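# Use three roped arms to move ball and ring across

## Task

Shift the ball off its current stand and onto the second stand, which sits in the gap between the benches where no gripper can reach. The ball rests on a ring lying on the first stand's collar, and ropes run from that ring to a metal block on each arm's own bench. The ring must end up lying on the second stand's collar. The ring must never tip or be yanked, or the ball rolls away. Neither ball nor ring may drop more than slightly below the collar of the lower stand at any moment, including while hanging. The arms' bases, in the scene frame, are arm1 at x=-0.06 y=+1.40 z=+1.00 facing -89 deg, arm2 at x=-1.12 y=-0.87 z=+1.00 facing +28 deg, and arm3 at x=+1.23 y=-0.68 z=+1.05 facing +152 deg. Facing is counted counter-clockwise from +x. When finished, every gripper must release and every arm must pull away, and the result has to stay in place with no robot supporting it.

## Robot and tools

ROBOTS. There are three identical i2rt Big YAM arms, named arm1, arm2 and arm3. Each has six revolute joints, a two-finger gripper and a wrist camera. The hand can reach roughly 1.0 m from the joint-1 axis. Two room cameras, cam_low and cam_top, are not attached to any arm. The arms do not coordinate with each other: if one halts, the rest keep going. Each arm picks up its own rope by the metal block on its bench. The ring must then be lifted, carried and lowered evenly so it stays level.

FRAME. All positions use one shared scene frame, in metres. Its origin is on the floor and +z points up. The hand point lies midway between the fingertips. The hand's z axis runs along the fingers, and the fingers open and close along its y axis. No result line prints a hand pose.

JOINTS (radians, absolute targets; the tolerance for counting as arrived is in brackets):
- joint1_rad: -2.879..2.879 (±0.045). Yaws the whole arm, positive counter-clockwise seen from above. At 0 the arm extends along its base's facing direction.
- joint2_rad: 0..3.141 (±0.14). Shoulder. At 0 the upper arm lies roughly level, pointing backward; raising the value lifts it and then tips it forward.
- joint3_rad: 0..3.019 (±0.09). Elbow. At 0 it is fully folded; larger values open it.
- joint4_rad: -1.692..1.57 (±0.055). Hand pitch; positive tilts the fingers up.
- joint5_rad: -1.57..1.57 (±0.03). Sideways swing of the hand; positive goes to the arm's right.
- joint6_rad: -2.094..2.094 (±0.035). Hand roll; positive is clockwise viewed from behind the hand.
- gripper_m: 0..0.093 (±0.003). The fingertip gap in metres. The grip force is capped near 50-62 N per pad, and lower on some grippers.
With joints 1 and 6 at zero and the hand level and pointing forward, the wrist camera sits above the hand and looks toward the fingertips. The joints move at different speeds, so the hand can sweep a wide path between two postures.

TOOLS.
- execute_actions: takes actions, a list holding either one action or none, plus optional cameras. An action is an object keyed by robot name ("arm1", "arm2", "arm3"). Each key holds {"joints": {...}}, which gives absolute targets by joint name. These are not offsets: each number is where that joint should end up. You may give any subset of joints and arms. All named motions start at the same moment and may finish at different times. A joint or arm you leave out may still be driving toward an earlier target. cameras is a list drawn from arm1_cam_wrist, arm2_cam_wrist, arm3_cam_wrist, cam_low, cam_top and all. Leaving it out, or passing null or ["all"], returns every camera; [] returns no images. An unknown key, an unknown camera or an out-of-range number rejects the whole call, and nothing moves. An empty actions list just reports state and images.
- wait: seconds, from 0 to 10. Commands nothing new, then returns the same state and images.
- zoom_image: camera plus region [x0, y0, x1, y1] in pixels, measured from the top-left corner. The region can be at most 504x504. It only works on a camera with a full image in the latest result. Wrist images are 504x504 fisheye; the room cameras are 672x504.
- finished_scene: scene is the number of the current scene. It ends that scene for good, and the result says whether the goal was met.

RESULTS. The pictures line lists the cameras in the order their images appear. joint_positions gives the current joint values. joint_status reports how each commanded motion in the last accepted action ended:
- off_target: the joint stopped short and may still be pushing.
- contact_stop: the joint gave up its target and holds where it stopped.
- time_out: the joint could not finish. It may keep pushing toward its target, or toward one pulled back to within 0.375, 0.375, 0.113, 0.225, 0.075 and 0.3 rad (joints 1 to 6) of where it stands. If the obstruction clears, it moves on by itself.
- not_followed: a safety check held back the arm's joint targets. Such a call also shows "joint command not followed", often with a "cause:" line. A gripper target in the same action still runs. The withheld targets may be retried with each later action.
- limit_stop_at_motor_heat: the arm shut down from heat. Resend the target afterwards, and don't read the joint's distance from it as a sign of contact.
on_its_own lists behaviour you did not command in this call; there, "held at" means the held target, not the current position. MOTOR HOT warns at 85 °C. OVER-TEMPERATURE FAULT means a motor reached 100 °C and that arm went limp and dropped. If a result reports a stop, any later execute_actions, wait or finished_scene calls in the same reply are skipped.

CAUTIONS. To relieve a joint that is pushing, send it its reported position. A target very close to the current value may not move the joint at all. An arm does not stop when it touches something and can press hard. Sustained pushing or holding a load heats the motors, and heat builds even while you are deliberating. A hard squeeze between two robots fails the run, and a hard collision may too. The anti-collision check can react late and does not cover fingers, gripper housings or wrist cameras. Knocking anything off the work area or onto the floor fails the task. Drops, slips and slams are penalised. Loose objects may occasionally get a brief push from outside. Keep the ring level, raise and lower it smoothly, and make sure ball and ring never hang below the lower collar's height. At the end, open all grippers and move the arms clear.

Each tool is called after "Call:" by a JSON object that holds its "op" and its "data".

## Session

Call:
{"op": "execute_actions", "data": {"actions": []}}

Scene clock: 0.00 s.
arm1.joint_positions: joint1_rad=+0.880 joint2_rad=+0.390 joint3_rad=+1.676 joint4_rad=-1.413 joint5_rad=+0.144 joint6_rad=-0.105 gripper_m=+0.094
arm1.joint_status: not commanded
arm1.hand: x=-0.0493 y=+1.3470 z=+1.6687 quat_wxyz=(-0.593, -0.261, -0.702, +0.295) (m; scene frame)
arm2.joint_positions: joint1_rad=-0.572 joint2_rad=+0.408 joint3_rad=+1.404 joint4_rad=-1.181 joint5_rad=-0.079 joint6_rad=+0.219 gripper_m=+0.095
arm2.joint_status: not commanded
arm2.hand: x=-0.9645 y=-0.8684 z=+1.6177 quat_wxyz=(-0.634, -0.093, -0.765, -0.070) (m; scene frame)
arm3.joint_positions: joint1_rad=+0.471 joint2_rad=+0.355 joint3_rad=+1.347 joint4_rad=-1.295 joint5_rad=-0.147 joint6_rad=-0.590 gripper_m=+0.094
arm3.joint_status: not commanded
arm3.hand: x=+1.1034 y=-0.6924 z=+1.6270 quat_wxyz=(-0.120, +0.756, +0.263, -0.587) (m; scene frame)
pictures: arm1_cam_wrist, arm2_cam_wrist, arm3_cam_wrist, cam_low, cam_top
Images, in order (width x height): arm1_cam_wrist 504x504, arm2_cam_wrist 504x504, arm3_cam_wrist 504x504, cam_low 672x504, cam_top 672x504.

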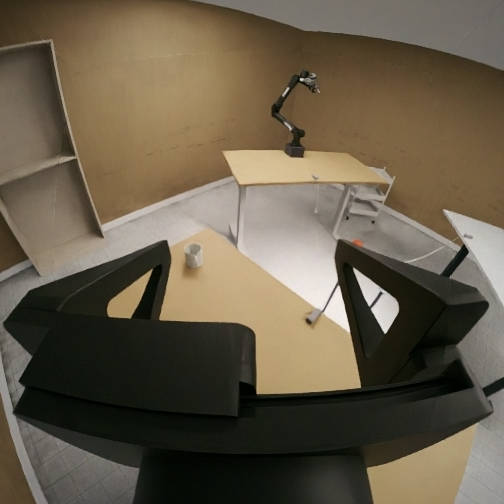

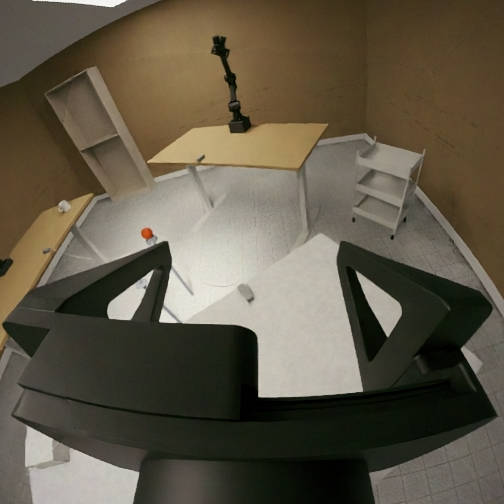

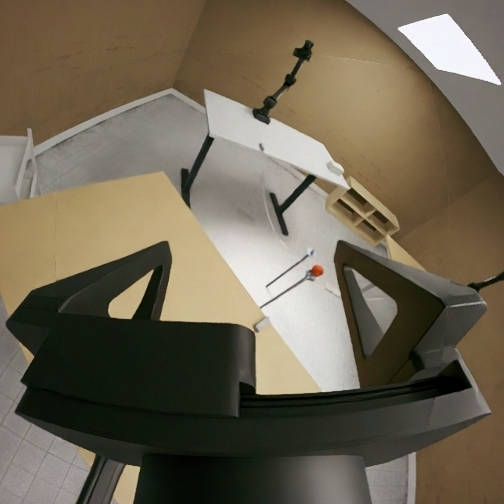

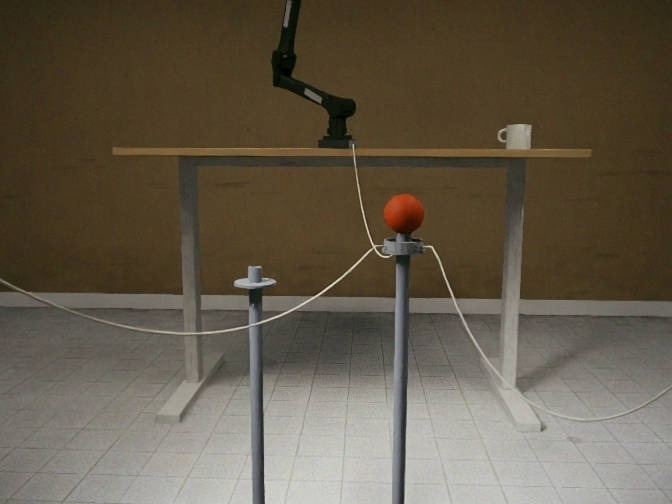

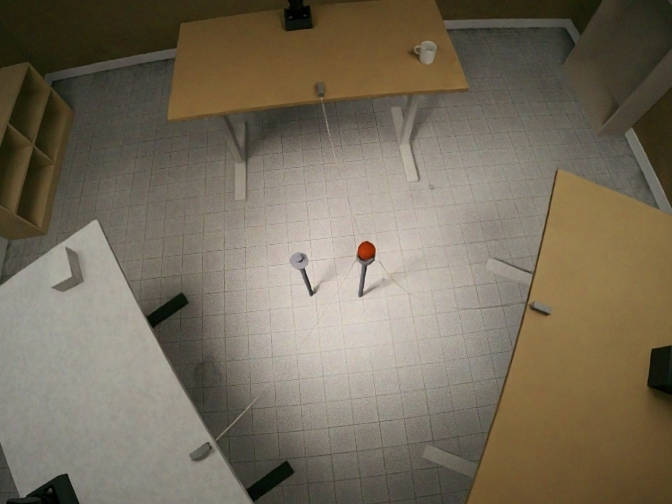

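Call:
{"op": "zoom_image", "data": {"camera": "cam_top", "region": [280, 230, 390, 310]}}

Call:
{"op": "zoom_image", "data": {"camera": "cam_low", "region": [350, 180, 460, 280]}}

Call:
{"op": "zoom_image", "data": {"camera": "cam_low", "region": [215, 250, 295, 310]}}

Region (280, 230, 390, 310) of cam_top's 672x504 image, scaled by 4.582, with more detail than that image has; it fills the top 367 rows of this view, and the rest is white.

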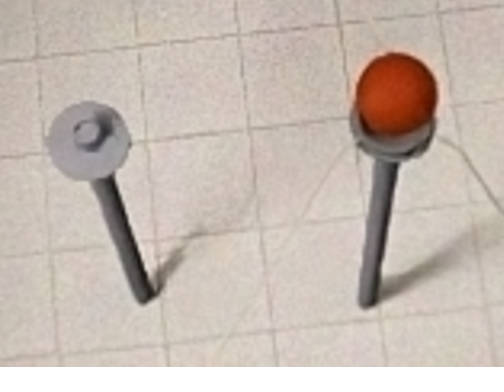

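Region (350, 180, 460, 280) of cam_low's 672x504 image, scaled by 4.582, with more detail than that image has; it fills the top 458 rows of this view, and the rest is white.

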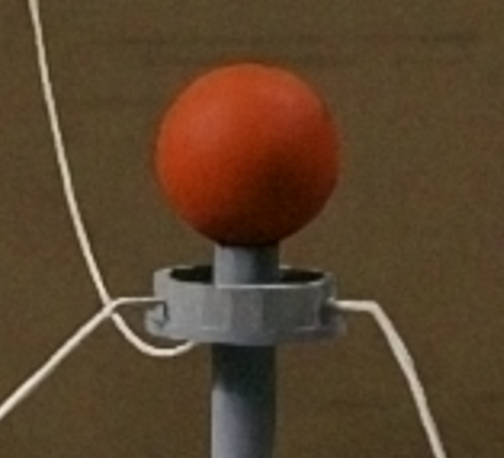

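Region (215, 250, 295, 310) of cam_low's 672x504 image, scaled by 6.300, with more detail than that image has; it fills the top 378 rows of this view, and the rest is white.

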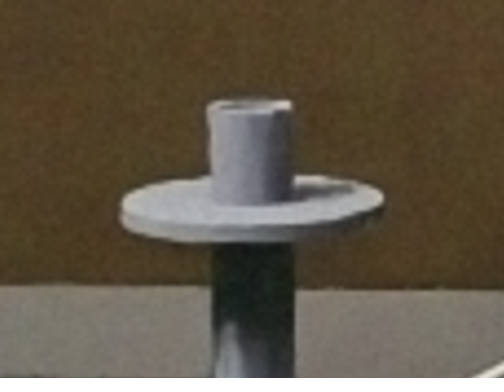

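Call:
{"op": "zoom_image", "data": {"camera": "cam_top", "region": [290, 65, 350, 115]}}

Call:
{"op": "zoom_image", "data": {"camera": "cam_top", "region": [175, 420, 245, 480]}}

Call:
{"op": "zoom_image", "data": {"camera": "cam_top", "region": [510, 280, 570, 335]}}

Region (290, 65, 350, 115) of cam_top's 672x504 image, scaled by 8.400, with more detail than that image has.

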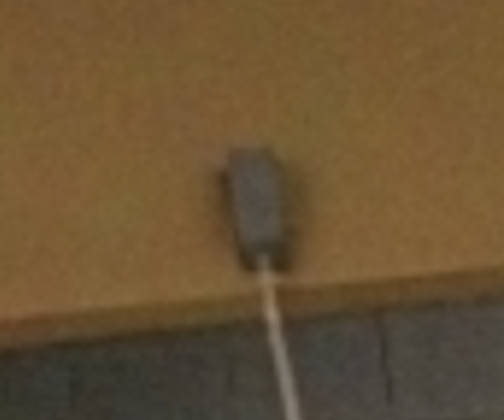

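Region (175, 420, 245, 480) of cam_top's 672x504 image, scaled by 7.200, with more detail than that image has; it fills the top 432 rows of this view, and the rest is white.

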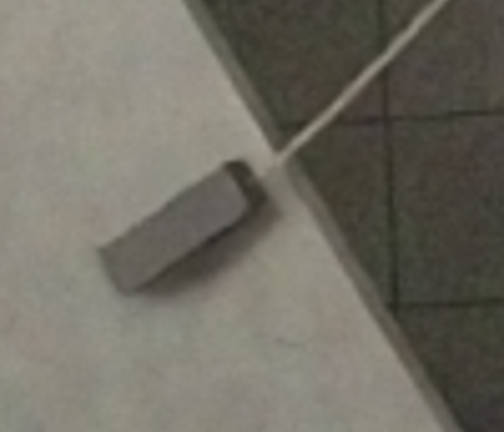

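Region (510, 280, 570, 335) of cam_top's 672x504 image, scaled by 8.400, with more detail than that image has; it fills the top 462 rows of this view, and the rest is white.

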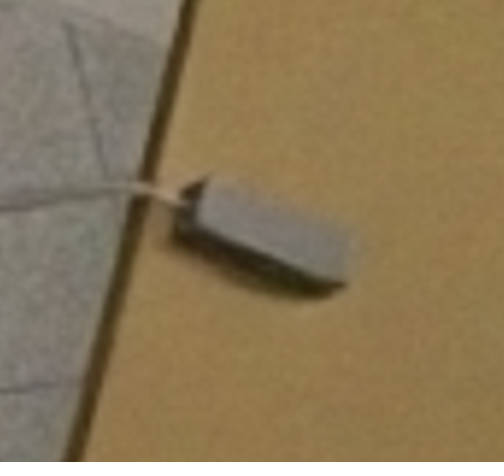

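Call:
{"op": "execute_actions", "data": {"actions": [{"arm1":{"joints":{"joint1_rad":0.110,"joint2_rad":1.880,"joint3_rad":1.411,"joint4_rad":-1.039,"joint5_rad":0,"joint6_rad":0.122}},"arm2":{"joints":{"joint1_rad":-0.220,"joint2_rad":1.955,"joint3_rad":1.538,"joint4_rad":-1.122,"joint5_rad":0,"joint6_rad":-0.230}},"arm3":{"joints":{"joint1_rad":-0.120,"joint2_rad":1.978,"joint3_rad":1.404,"joint4_rad":-0.958,"joint5_rad":0,"joint6_rad":-0.124}}}], "cameras": ["arm1_cam_wrist","arm2_cam_wrist","arm3_cam_wrist","cam_top"]}}

Scene clock: 122.10 s.
arm1.joint_positions: joint1_rad=+0.105 joint2_rad=+1.892 joint3_rad=+1.402 joint4_rad=-1.052 joint5_rad=-0.001 joint6_rad=+0.114 gripper_m=+0.094
arm1.joint_status: all done
arm1.hand: x=+0.0054 y=+0.8557 z=+1.0348 quat_wxyz=(-0.014, -0.705, -0.710, +0.000) (m; scene frame)
arm2.joint_positions: joint1_rad=-0.224 joint2_rad=+1.952 joint3_rad=+1.539 joint4_rad=-1.121 joint5_rad=-0.003 joint6_rad=-0.223 gripper_m=+0.095
arm2.joint_status: all done
arm2.hand: x=-0.5515 y=-0.7202 z=+1.0556 quat_wxyz=(-0.017, +0.238, -0.971, -0.001) (m; scene frame)
arm3.joint_positions: joint1_rad=-0.116 joint2_rad=+1.981 joint3_rad=+1.391 joint4_rad=-0.964 joint5_rad=-0.001 joint6_rad=-0.133 gripper_m=+0.094
arm3.joint_status: all done
arm3.hand: x=+0.7722 y=-0.3570 z=+1.0476 quat_wxyz=(+0.004, +0.972, -0.236, -0.013) (m; scene frame)
pictures: arm1_cam_wrist, arm2_cam_wrist, arm3_cam_wrist, cam_top
Images, in order (width x height): arm1_cam_wrist 504x504, arm2_cam_wrist 504x504, arm3_cam_wrist 504x504, cam_top 672x504.

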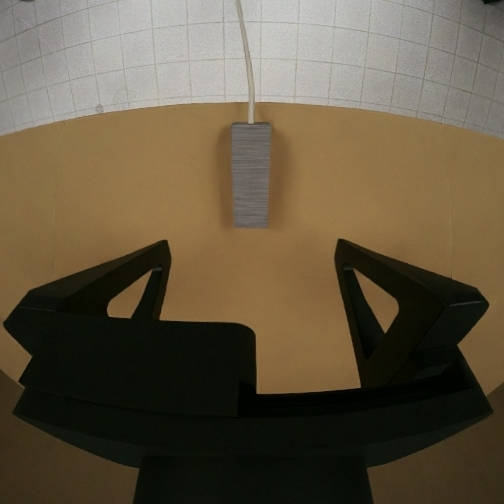

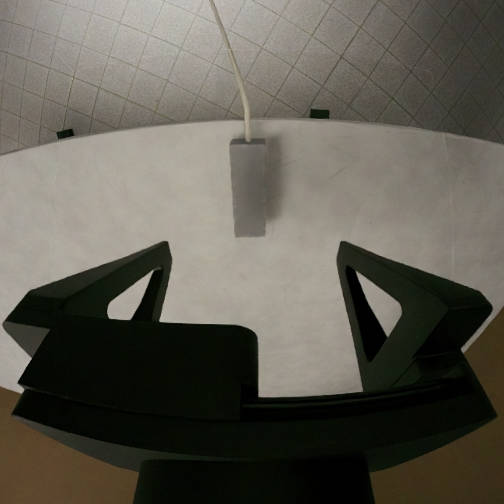

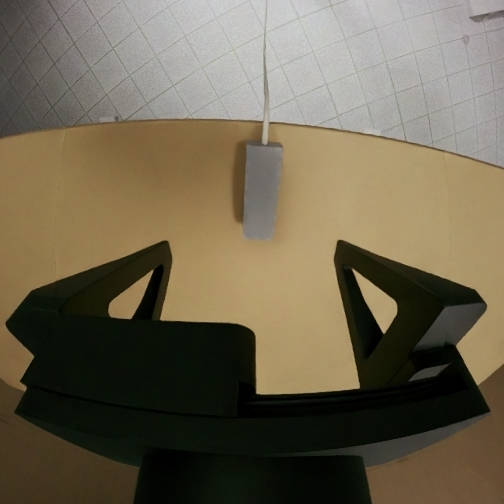

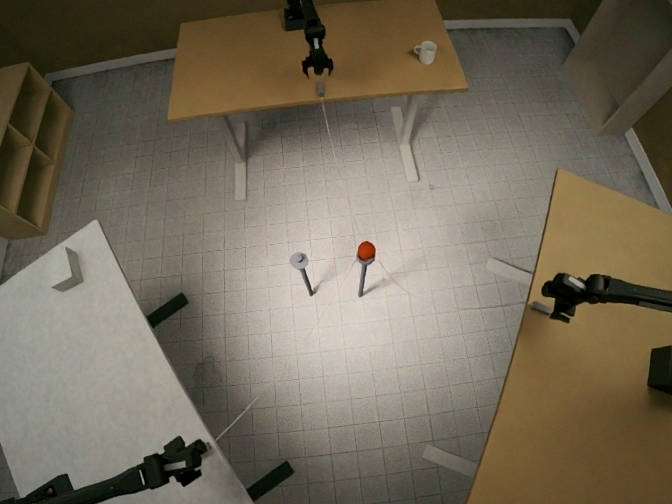

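Call:
{"op": "execute_actions", "data": {"actions": [{"arm1":{"joints":{"joint2_rad":2.008,"joint4_rad":-0.926,"gripper_m":0.055}},"arm2":{"joints":{"joint2_rad":2.072,"joint4_rad":-1.028,"gripper_m":0.055}},"arm3":{"joints":{"joint1_rad":-0.134,"joint2_rad":2.102,"joint4_rad":-0.855,"joint6_rad":-0.084,"gripper_m":0.055}}}], "cameras": ["arm1_cam_wrist","arm2_cam_wrist","arm3_cam_wrist"]}}

Scene clock: 162.67 s.
arm1.joint_positions: joint1_rad=+0.105 joint2_rad=+2.027 joint3_rad=+1.402 joint4_rad=-0.942 joint5_rad=-0.001 joint6_rad=+0.114 gripper_m=+0.055
arm1.joint_status: all done
arm1.hand: x=+0.0077 y=+0.8462 z=+0.9632 quat_wxyz=(-0.004, -0.704, -0.710, -0.008) (m; scene frame)
arm2.joint_positions: joint1_rad=-0.224 joint2_rad=+2.075 joint3_rad=+1.539 joint4_rad=-1.037 joint5_rad=-0.003 joint6_rad=-0.223 gripper_m=+0.055
arm2.joint_status: all done
arm2.hand: x=-0.5445 y=-0.7185 z=+0.9861 quat_wxyz=(+0.003, +0.238, -0.971, +0.000) (m; scene frame)
arm3.joint_positions: joint1_rad=-0.121 joint2_rad=+2.113 joint3_rad=+1.391 joint4_rad=-0.866 joint5_rad=-0.001 joint6_rad=-0.093 gripper_m=+0.055
arm3.joint_status: all done
arm3.hand: x=+0.7716 y=-0.3548 z=+0.9770 quat_wxyz=(+0.010, +0.966, -0.258, +0.002) (m; scene frame)
pictures: arm1_cam_wrist, arm2_cam_wrist, arm3_cam_wrist
Images, in order (width x height): arm1_cam_wrist 504x504, arm2_cam_wrist 504x504, arm3_cam_wrist 504x504.

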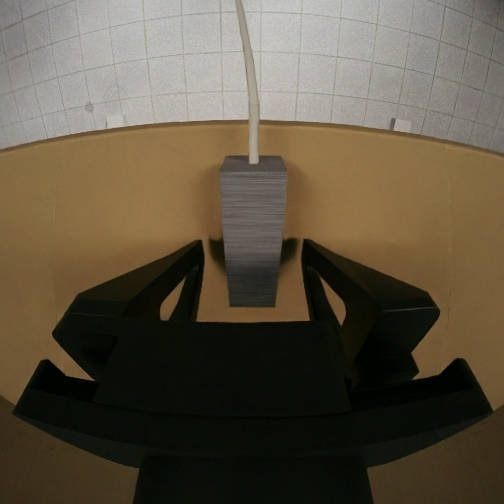

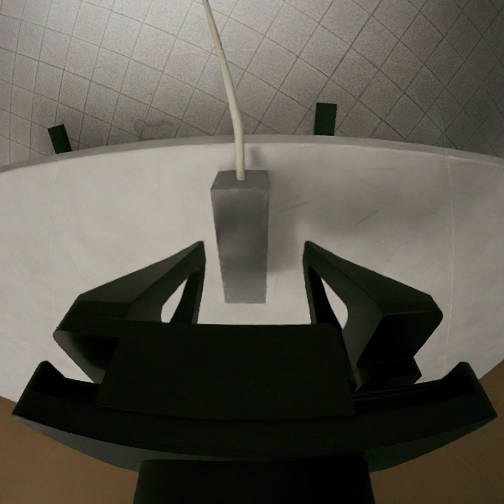

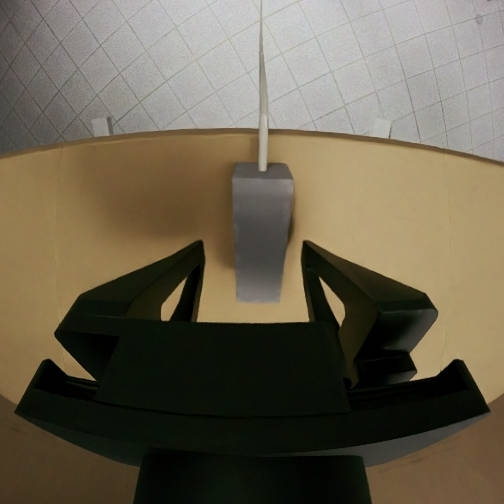

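Call:
{"op": "execute_actions", "data": {"actions": []}}

Scene clock: 200.37 s.
arm1.joint_positions: joint1_rad=+0.105 joint2_rad=+2.027 joint3_rad=+1.402 joint4_rad=-0.942 joint5_rad=-0.001 joint6_rad=+0.114 gripper_m=+0.055
arm1.joint_status: all done
arm1.hand: x=+0.0077 y=+0.8462 z=+0.9632 quat_wxyz=(-0.004, -0.704, -0.710, -0.008) (m; scene frame)
arm2.joint_positions: joint1_rad=-0.224 joint2_rad=+2.075 joint3_rad=+1.539 joint4_rad=-1.037 joint5_rad=-0.003 joint6_rad=-0.223 gripper_m=+0.055
arm2.joint_status: all done
arm2.hand: x=-0.5445 y=-0.7185 z=+0.9861 quat_wxyz=(+0.003, +0.238, -0.971, +0.000) (m; scene frame)
arm3.joint_positions: joint1_rad=-0.121 joint2_rad=+2.113 joint3_rad=+1.391 joint4_rad=-0.866 joint5_rad=-0.001 joint6_rad=-0.093 gripper_m=+0.055
arm3.joint_status: all done
arm3.hand: x=+0.7716 y=-0.3548 z=+0.9770 quat_wxyz=(+0.010, +0.966, -0.258, +0.002) (m; scene frame)
pictures: arm1_cam_wrist, arm2_cam_wrist, arm3_cam_wrist, cam_low, cam_top
Images, in order (width x height): arm1_cam_wrist 504x504, arm2_cam_wrist 504x504, arm3_cam_wrist 504x504, cam_low 672x504, cam_top 672x504.

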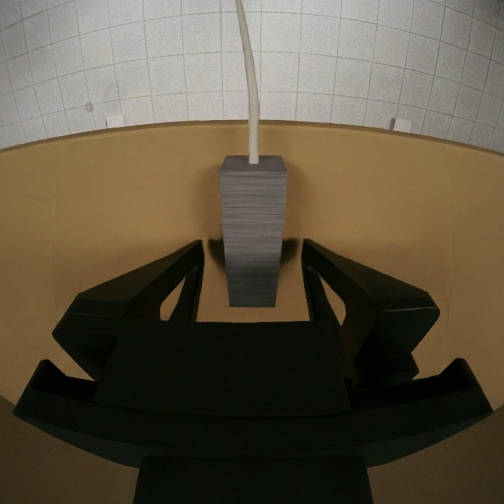

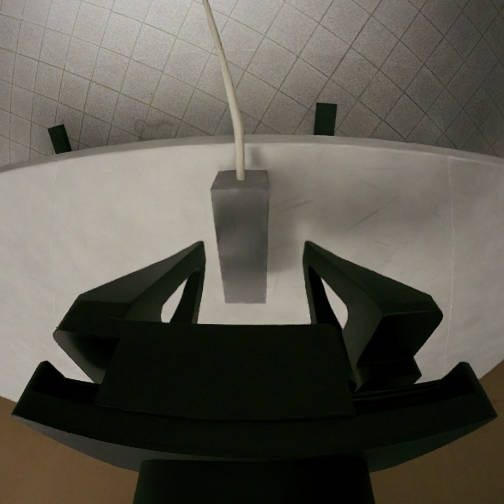

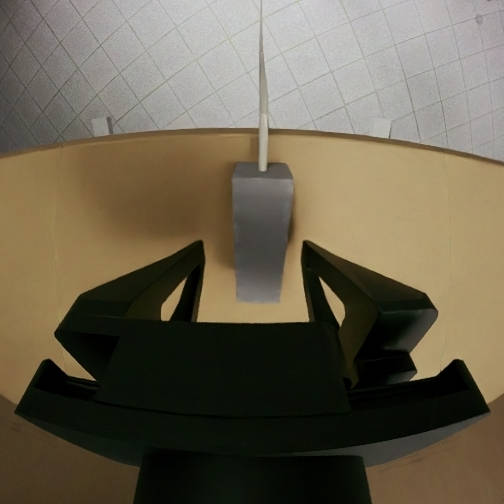

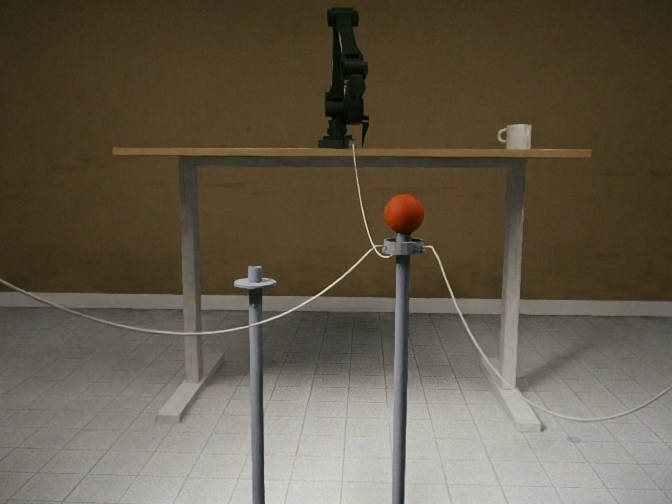

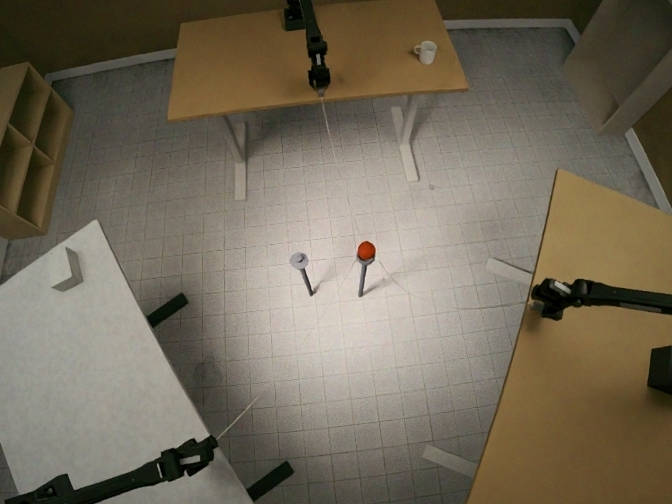

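Call:
{"op": "execute_actions", "data": {"actions": [{"arm1":{"joints":{"gripper_m":0.015}},"arm2":{"joints":{"gripper_m":0.015}},"arm3":{"joints":{"gripper_m":0.015}}}]}}

Call:
{"op": "zoom_image", "data": {"camera": "cam_low", "region": [330, 180, 480, 292]}}

Call:
{"op": "zoom_image", "data": {"camera": "cam_top", "region": [270, 210, 430, 330]}}

Scene clock: 207.03 s.
arm1.joint_positions: joint1_rad=+0.105 joint2_rad=+2.027 joint3_rad=+1.402 joint4_rad=-0.942 joint5_rad=-0.001 joint6_rad=+0.114 gripper_m=+0.025
arm1.joint_status: gripper_m off_target (ended at +0.025, target +0.015)
arm1.hand: x=+0.0077 y=+0.8461 z=+0.9632 quat_wxyz=(-0.004, -0.705, -0.710, -0.008) (m; scene frame)
arm2.joint_positions: joint1_rad=-0.223 joint2_rad=+2.075 joint3_rad=+1.539 joint4_rad=-1.036 joint5_rad=-0.002 joint6_rad=-0.224 gripper_m=+0.025
arm2.joint_status: gripper_m off_target (ended at +0.025, target +0.015)
arm2.hand: x=-0.5444 y=-0.7185 z=+0.9861 quat_wxyz=(+0.002, +0.239, -0.971, +0.000) (m; scene frame)
arm3.joint_positions: joint1_rad=-0.121 joint2_rad=+2.113 joint3_rad=+1.391 joint4_rad=-0.866 joint5_rad=-0.001 joint6_rad=-0.092 gripper_m=+0.025
arm3.joint_status: gripper_m off_target (ended at +0.025, target +0.015)
arm3.hand: x=+0.7718 y=-0.3545 z=+0.9770 quat_wxyz=(+0.009, +0.966, -0.259, +0.002) (m; scene frame)
pictures: arm1_cam_wrist, arm2_cam_wrist, arm3_cam_wrist, cam_low, cam_top
Images, in order (width x height): arm1_cam_wrist 504x504, arm2_cam_wrist 504x504, arm3_cam_wrist 504x504, cam_low 672x504, cam_top 672x504.

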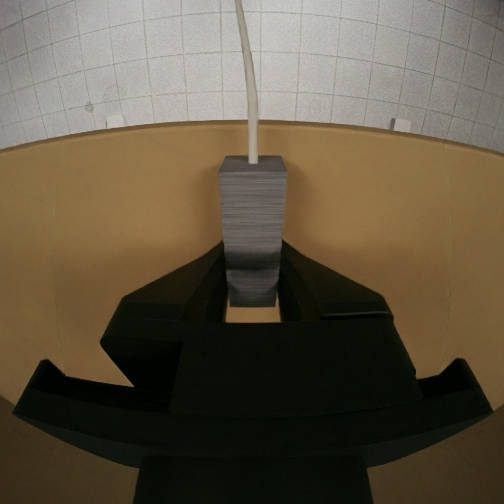

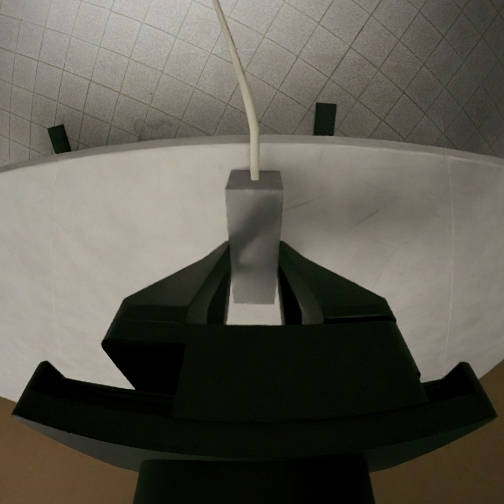

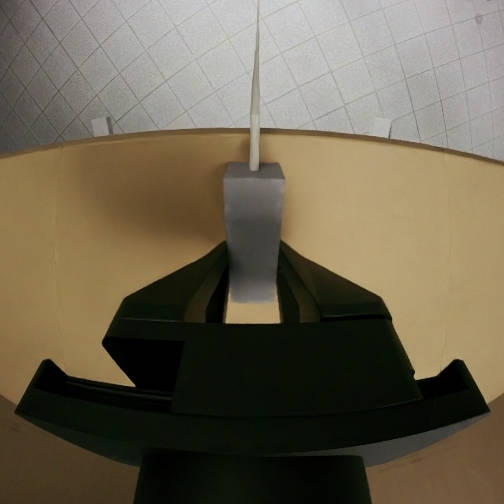

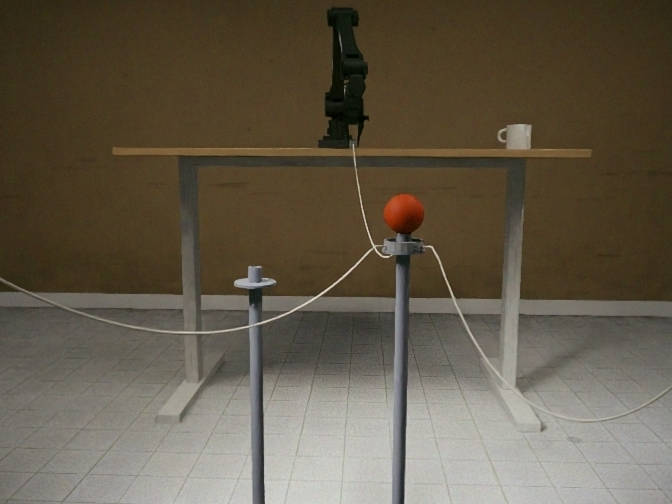

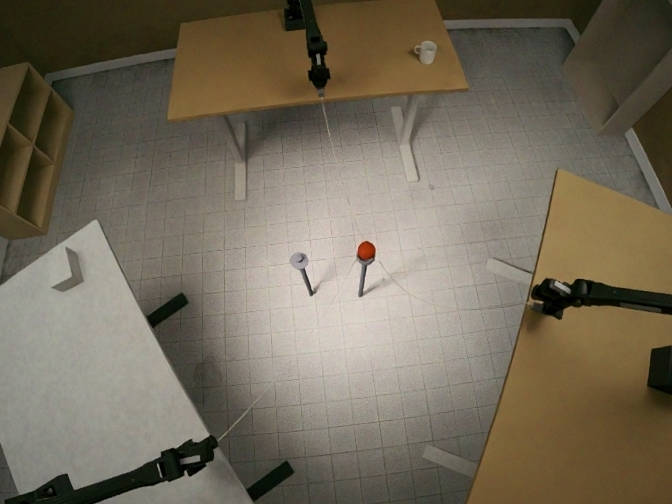

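Region (330, 180, 480, 292) of cam_low's 672x504 image, scaled by 3.360, with more detail than that image has; it fills the top 376 rows of this view, and the rest is white.

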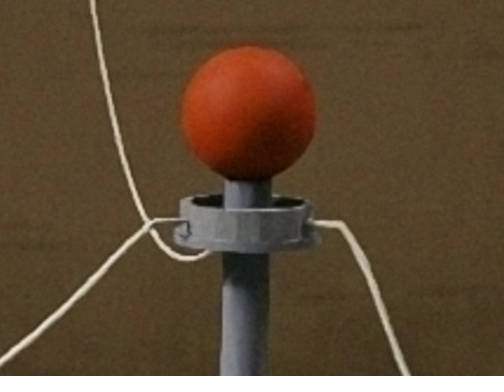

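Region (270, 210, 430, 330) of cam_top's 672x504 image, scaled by 3.150, with more detail than that image has; it fills the top 378 rows of this view, and the rest is white.

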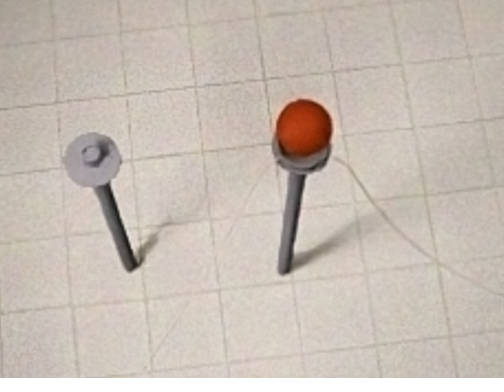

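Call:
{"op": "zoom_image", "data": {"camera": "cam_low", "region": [0, 220, 400, 380]}}

Call:
{"op": "zoom_image", "data": {"camera": "cam_low", "region": [400, 230, 672, 440]}}

Call:
{"op": "zoom_image", "data": {"camera": "cam_low", "region": [320, 120, 440, 270]}}

Region (0, 220, 400, 380) of cam_low's 672x504 image, scaled by 1.260, with more detail than that image has; it fills the top 202 rows of this view, and the rest is white.

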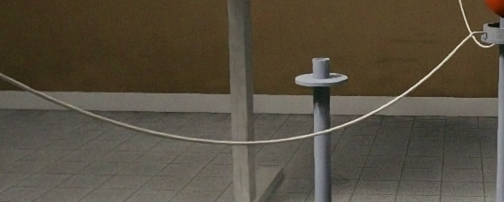

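Region (400, 230, 672, 440) of cam_low's 672x504 image, scaled by 1.853, with more detail than that image has; it fills the top 389 rows of this view, and the rest is white.

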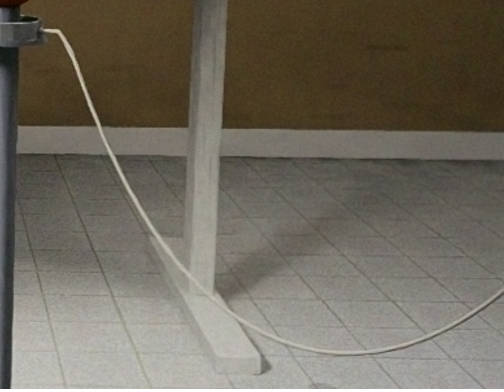

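Region (320, 120, 440, 270) of cam_low's 672x504 image, scaled by 3.360, with more detail than that image has; it fills the left 403 columns of this view, and the rest is white.

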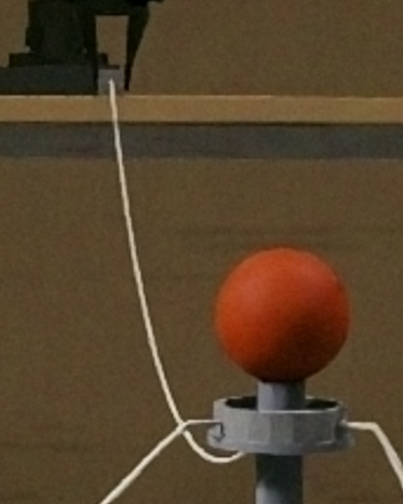

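Call:
{"op": "execute_actions", "data": {"actions": [{"arm1":{"joints":{"joint1_rad":0.306,"joint2_rad":1.910,"joint3_rad":1.828,"joint4_rad":-1.433,"joint6_rad":0.346}},"arm2":{"joints":{"joint1_rad":0.309,"joint2_rad":1.844,"joint3_rad":1.991,"joint4_rad":-1.663,"joint6_rad":0.286}},"arm3":{"joints":{"joint1_rad":-0.205,"joint2_rad":1.25,"joint4_rad":-1.663,"joint6_rad":-0.195}}}]}}

Scene clock: 328.80 s.
arm1.joint_positions: joint1_rad=+0.314 joint2_rad=+1.913 joint3_rad=+1.783 joint4_rad=-1.420 joint5_rad=-0.002 joint6_rad=+0.337 gripper_m=+0.025
arm1.joint_status: all done
arm1.hand: x=+0.1303 y=+0.8358 z=+1.1627 quat_wxyz=(-0.012, -0.710, -0.704, -0.005) (m; scene frame)
arm2.joint_positions: joint1_rad=+0.304 joint2_rad=+1.853 joint3_rad=+1.971 joint4_rad=-1.655 joint5_rad=-0.002 joint6_rad=+0.279 gripper_m=+0.025
arm2.joint_status: all done
arm2.hand: x=-0.7059 y=-0.4584 z=+1.2721 quat_wxyz=(-0.013, +0.251, -0.968, -0.008) (m; scene frame)
arm3.joint_positions: joint1_rad=-0.213 joint2_rad=+1.244 joint3_rad=+1.385 joint4_rad=-1.654 joint5_rad=+0.000 joint6_rad=-0.186 gripper_m=+0.025
arm3.joint_status: all done
arm3.hand: x=+0.9615 y=-0.4410 z=+1.3726 quat_wxyz=(-0.006, +0.966, -0.258, -0.031) (m; scene frame)
pictures: arm1_cam_wrist, arm2_cam_wrist, arm3_cam_wrist, cam_low, cam_top
Images, in order (width x height): arm1_cam_wrist 504x504, arm2_cam_wrist 504x504, arm3_cam_wrist 504x504, cam_low 672x504, cam_top 672x504.

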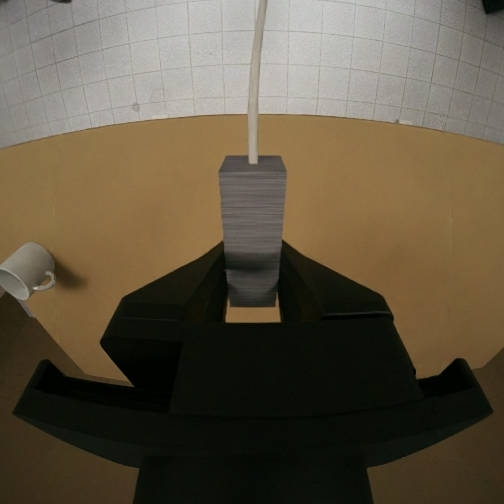

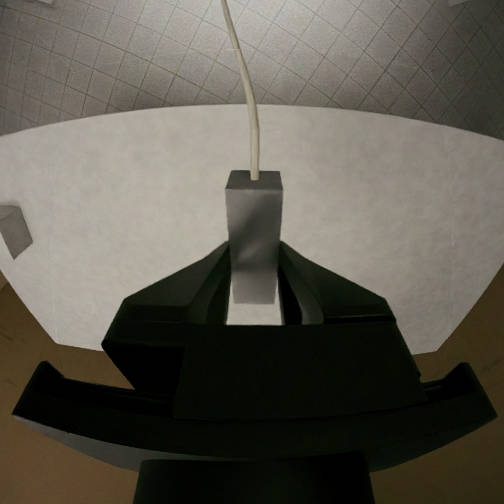

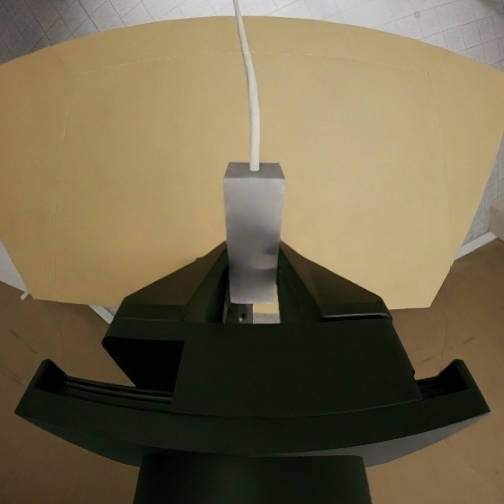

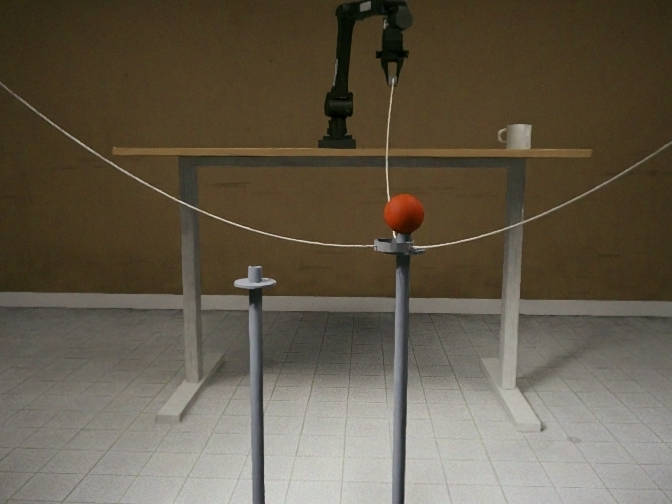

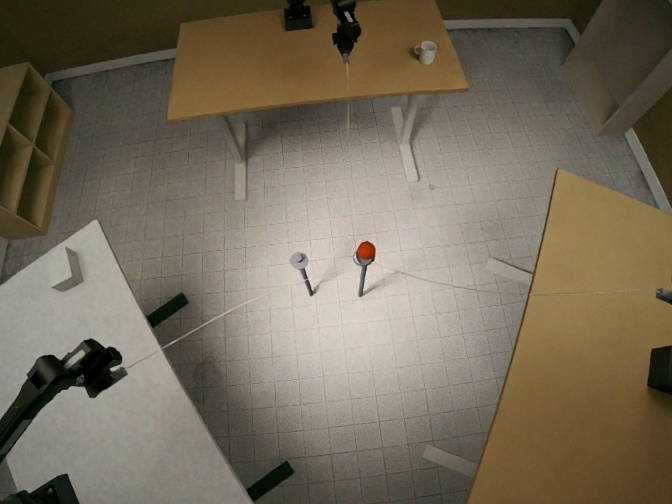

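Call:
{"op": "execute_actions", "data": {"actions": [], "cameras": ["cam_low","cam_top"]}}

Call:
{"op": "zoom_image", "data": {"camera": "cam_low", "region": [330, 180, 480, 292]}}

Scene clock: 333.60 s.
arm1.joint_positions: joint1_rad=+0.314 joint2_rad=+1.913 joint3_rad=+1.783 joint4_rad=-1.420 joint5_rad=-0.002 joint6_rad=+0.337 gripper_m=+0.025
arm1.joint_status: all done
arm1.hand: x=+0.1303 y=+0.8358 z=+1.1627 quat_wxyz=(-0.012, -0.710, -0.704, -0.005) (m; scene frame)
arm2.joint_positions: joint1_rad=+0.304 joint2_rad=+1.853 joint3_rad=+1.971 joint4_rad=-1.655 joint5_rad=-0.002 joint6_rad=+0.279 gripper_m=+0.025
arm2.joint_status: all done
arm2.hand: x=-0.7059 y=-0.4584 z=+1.2721 quat_wxyz=(-0.013, +0.251, -0.968, -0.008) (m; scene frame)
arm3.joint_positions: joint1_rad=-0.213 joint2_rad=+1.244 joint3_rad=+1.385 joint4_rad=-1.654 joint5_rad=+0.000 joint6_rad=-0.186 gripper_m=+0.025
arm3.joint_status: all done
arm3.hand: x=+0.9615 y=-0.4410 z=+1.3726 quat_wxyz=(-0.006, +0.966, -0.258, -0.031) (m; scene frame)
pictures: cam_low, cam_top
Images, in order (width x height): cam_low 672x504, cam_top 672x504.

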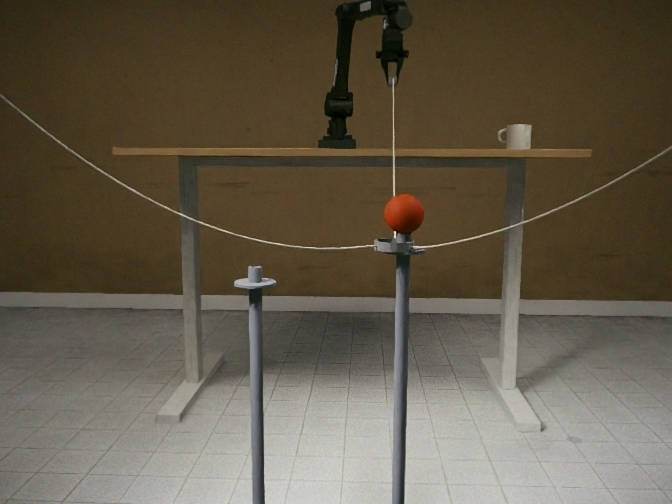

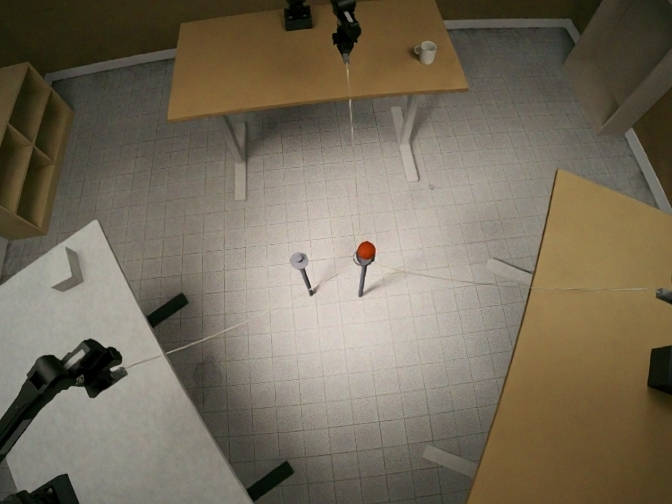

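Region (330, 180, 480, 292) of cam_low's 672x504 image, scaled by 3.360, with more detail than that image has; it fills the top 376 rows of this view, and the rest is white.

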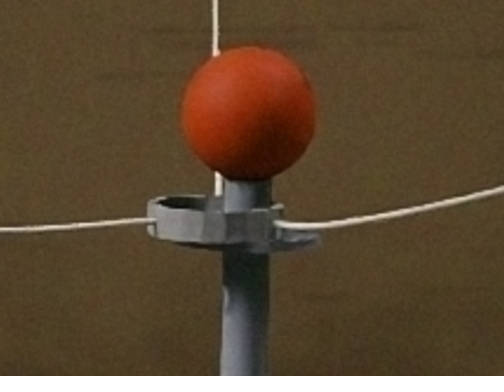

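Call:
{"op": "zoom_image", "data": {"camera": "cam_top", "region": [330, 225, 400, 285]}}

Call:
{"op": "zoom_image", "data": {"camera": "cam_low", "region": [0, 70, 400, 270]}}

Call:
{"op": "zoom_image", "data": {"camera": "cam_low", "region": [400, 120, 672, 270]}}

Region (330, 225, 400, 285) of cam_top's 672x504 image, scaled by 7.200, with more detail than that image has; it fills the top 432 rows of this view, and the rest is white.

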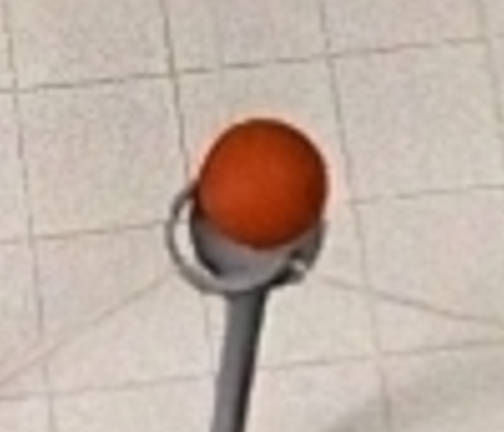

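Region (0, 70, 400, 270) of cam_low's 672x504 image, scaled by 1.260, with more detail than that image has.

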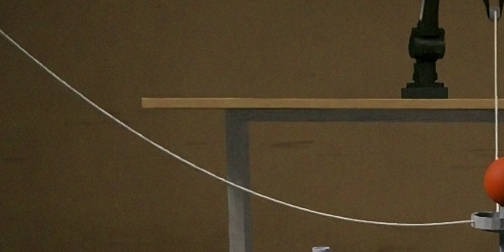

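Region (400, 120, 672, 270) of cam_low's 672x504 image, scaled by 1.853, with more detail than that image has; it fills the top 278 rows of this view, and the rest is white.

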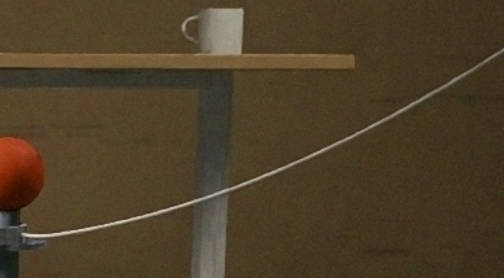

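Call:
{"op": "execute_actions", "data": {"actions": [{"arm1":{"joints":{"joint1_rad":0.340,"joint2_rad":1.850,"joint3_rad":1.727}},"arm2":{"joints":{"joint1_rad":0.331,"joint2_rad":1.794,"joint3_rad":1.900}},"arm3":{"joints":{"joint1_rad":-0.269,"joint2_rad":1.185,"joint3_rad":1.089,"joint6_rad":-0.245}}}], "cameras": ["cam_low","cam_top"]}}

Call:
{"op": "zoom_image", "data": {"camera": "cam_low", "region": [330, 180, 480, 292]}}

Scene clock: 454.67 s.
arm1.joint_positions: joint1_rad=+0.326 joint2_rad=+1.891 joint3_rad=+1.720 joint4_rad=-1.420 joint5_rad=-0.002 joint6_rad=+0.338 gripper_m=+0.025
arm1.joint_status: all done
arm1.hand: x=+0.1308 y=+0.8572 z=+1.1519 quat_wxyz=(+0.007, -0.705, -0.709, -0.014) (m; scene frame)
arm2.joint_positions: joint1_rad=+0.330 joint2_rad=+1.800 joint3_rad=+1.912 joint4_rad=-1.657 joint5_rad=-0.002 joint6_rad=+0.279 gripper_m=+0.025
arm2.joint_status: all done
arm2.hand: x=-0.7306 y=-0.4629 z=+1.2784 quat_wxyz=(-0.009, +0.263, -0.965, -0.006) (m; scene frame)
arm3.joint_positions: joint1_rad=-0.262 joint2_rad=+1.193 joint3_rad=+1.075 joint4_rad=-1.656 joint5_rad=+0.000 joint6_rad=-0.236 gripper_m=+0.025
arm3.joint_status: all done
arm3.hand: x=+1.0317 y=-0.4850 z=+1.2749 quat_wxyz=(+0.055, +0.962, -0.255, +0.084) (m; scene frame)
pictures: cam_low, cam_top
Images, in order (width x height): cam_low 672x504, cam_top 672x504.

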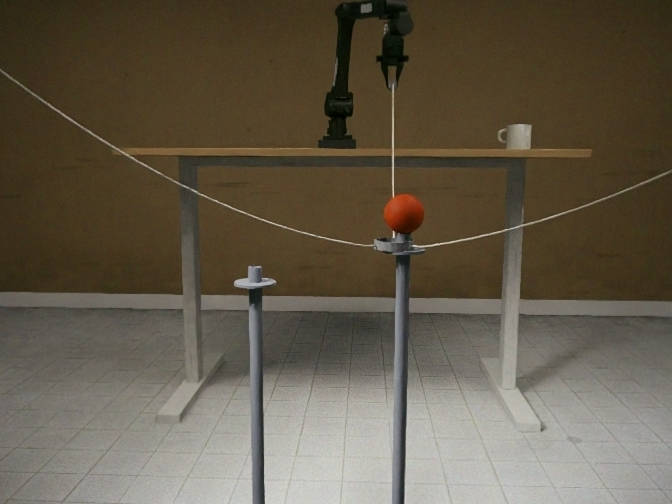

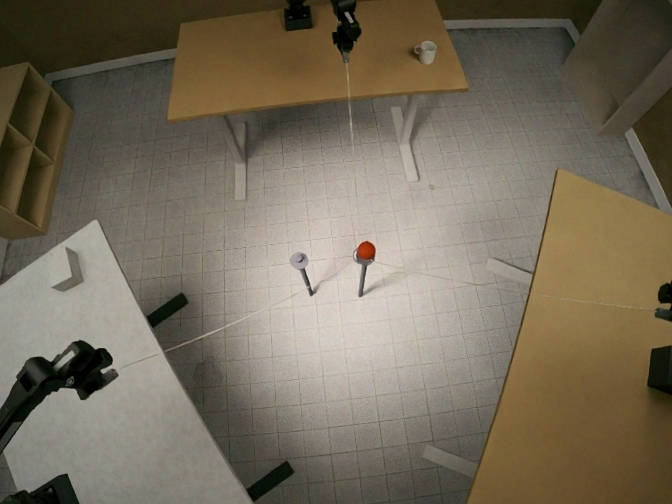

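Region (330, 180, 480, 292) of cam_low's 672x504 image, scaled by 3.360, with more detail than that image has; it fills the top 376 rows of this view, and the rest is white.

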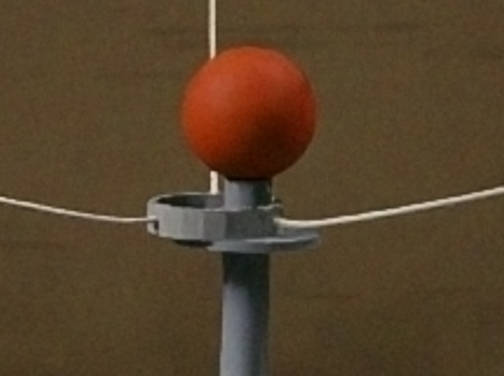

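Call:
{"op": "execute_actions", "data": {"actions": [{"arm3":{"joints":{"joint2_rad":1.092}}}], "cameras": ["cam_low","cam_top"]}}

Call:
{"op": "zoom_image", "data": {"camera": "cam_low", "region": [330, 180, 480, 292]}}

Scene clock: 482.37 s.
arm1.joint_positions: joint1_rad=+0.326 joint2_rad=+1.891 joint3_rad=+1.720 joint4_rad=-1.420 joint5_rad=-0.002 joint6_rad=+0.338 gripper_m=+0.025
arm1.joint_status: not commanded
arm1.hand: x=+0.1308 y=+0.8572 z=+1.1519 quat_wxyz=(+0.007, -0.705, -0.709, -0.014) (m; scene frame)
arm2.joint_positions: joint1_rad=+0.330 joint2_rad=+1.800 joint3_rad=+1.912 joint4_rad=-1.657 joint5_rad=-0.002 joint6_rad=+0.279 gripper_m=+0.025
arm2.joint_status: not commanded
arm2.hand: x=-0.7306 y=-0.4629 z=+1.2784 quat_wxyz=(-0.009, +0.263, -0.965, -0.006) (m; scene frame)
arm3.joint_positions: joint1_rad=-0.262 joint2_rad=+1.096 joint3_rad=+1.075 joint4_rad=-1.656 joint5_rad=+0.000 joint6_rad=-0.236 gripper_m=+0.025
arm3.joint_status: all done
arm3.hand: x=+1.0393 y=-0.4917 z=+1.2989 quat_wxyz=(+0.032, +0.965, -0.257, +0.042) (m; scene frame)
pictures: cam_low, cam_top
Images, in order (width x height): cam_low 672x504, cam_top 672x504.

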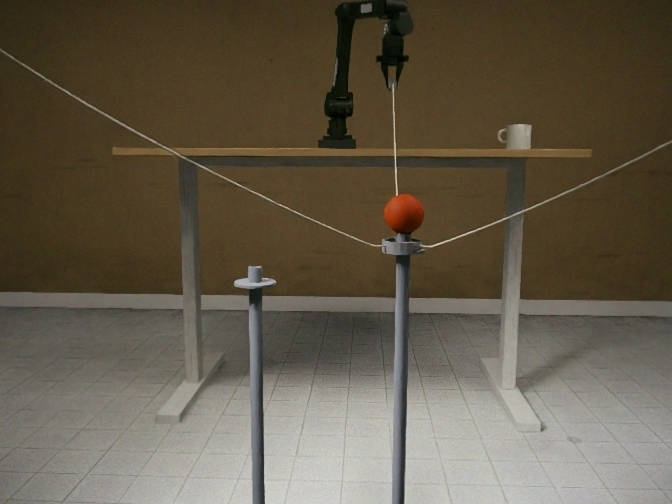

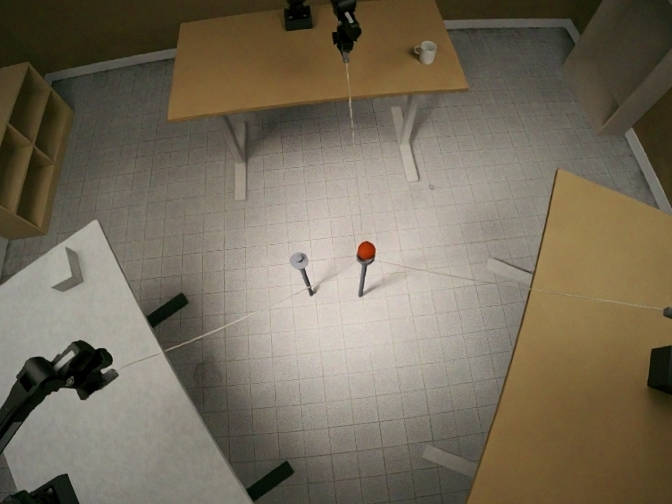

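Region (330, 180, 480, 292) of cam_low's 672x504 image, scaled by 3.360, with more detail than that image has; it fills the top 376 rows of this view, and the rest is white.

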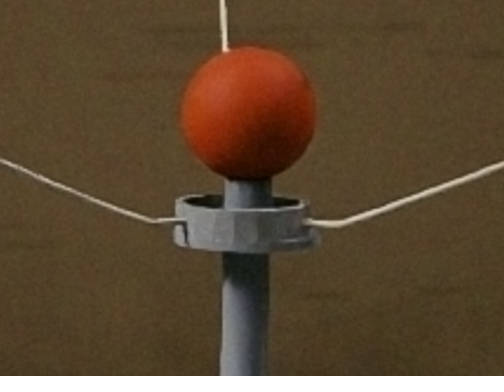

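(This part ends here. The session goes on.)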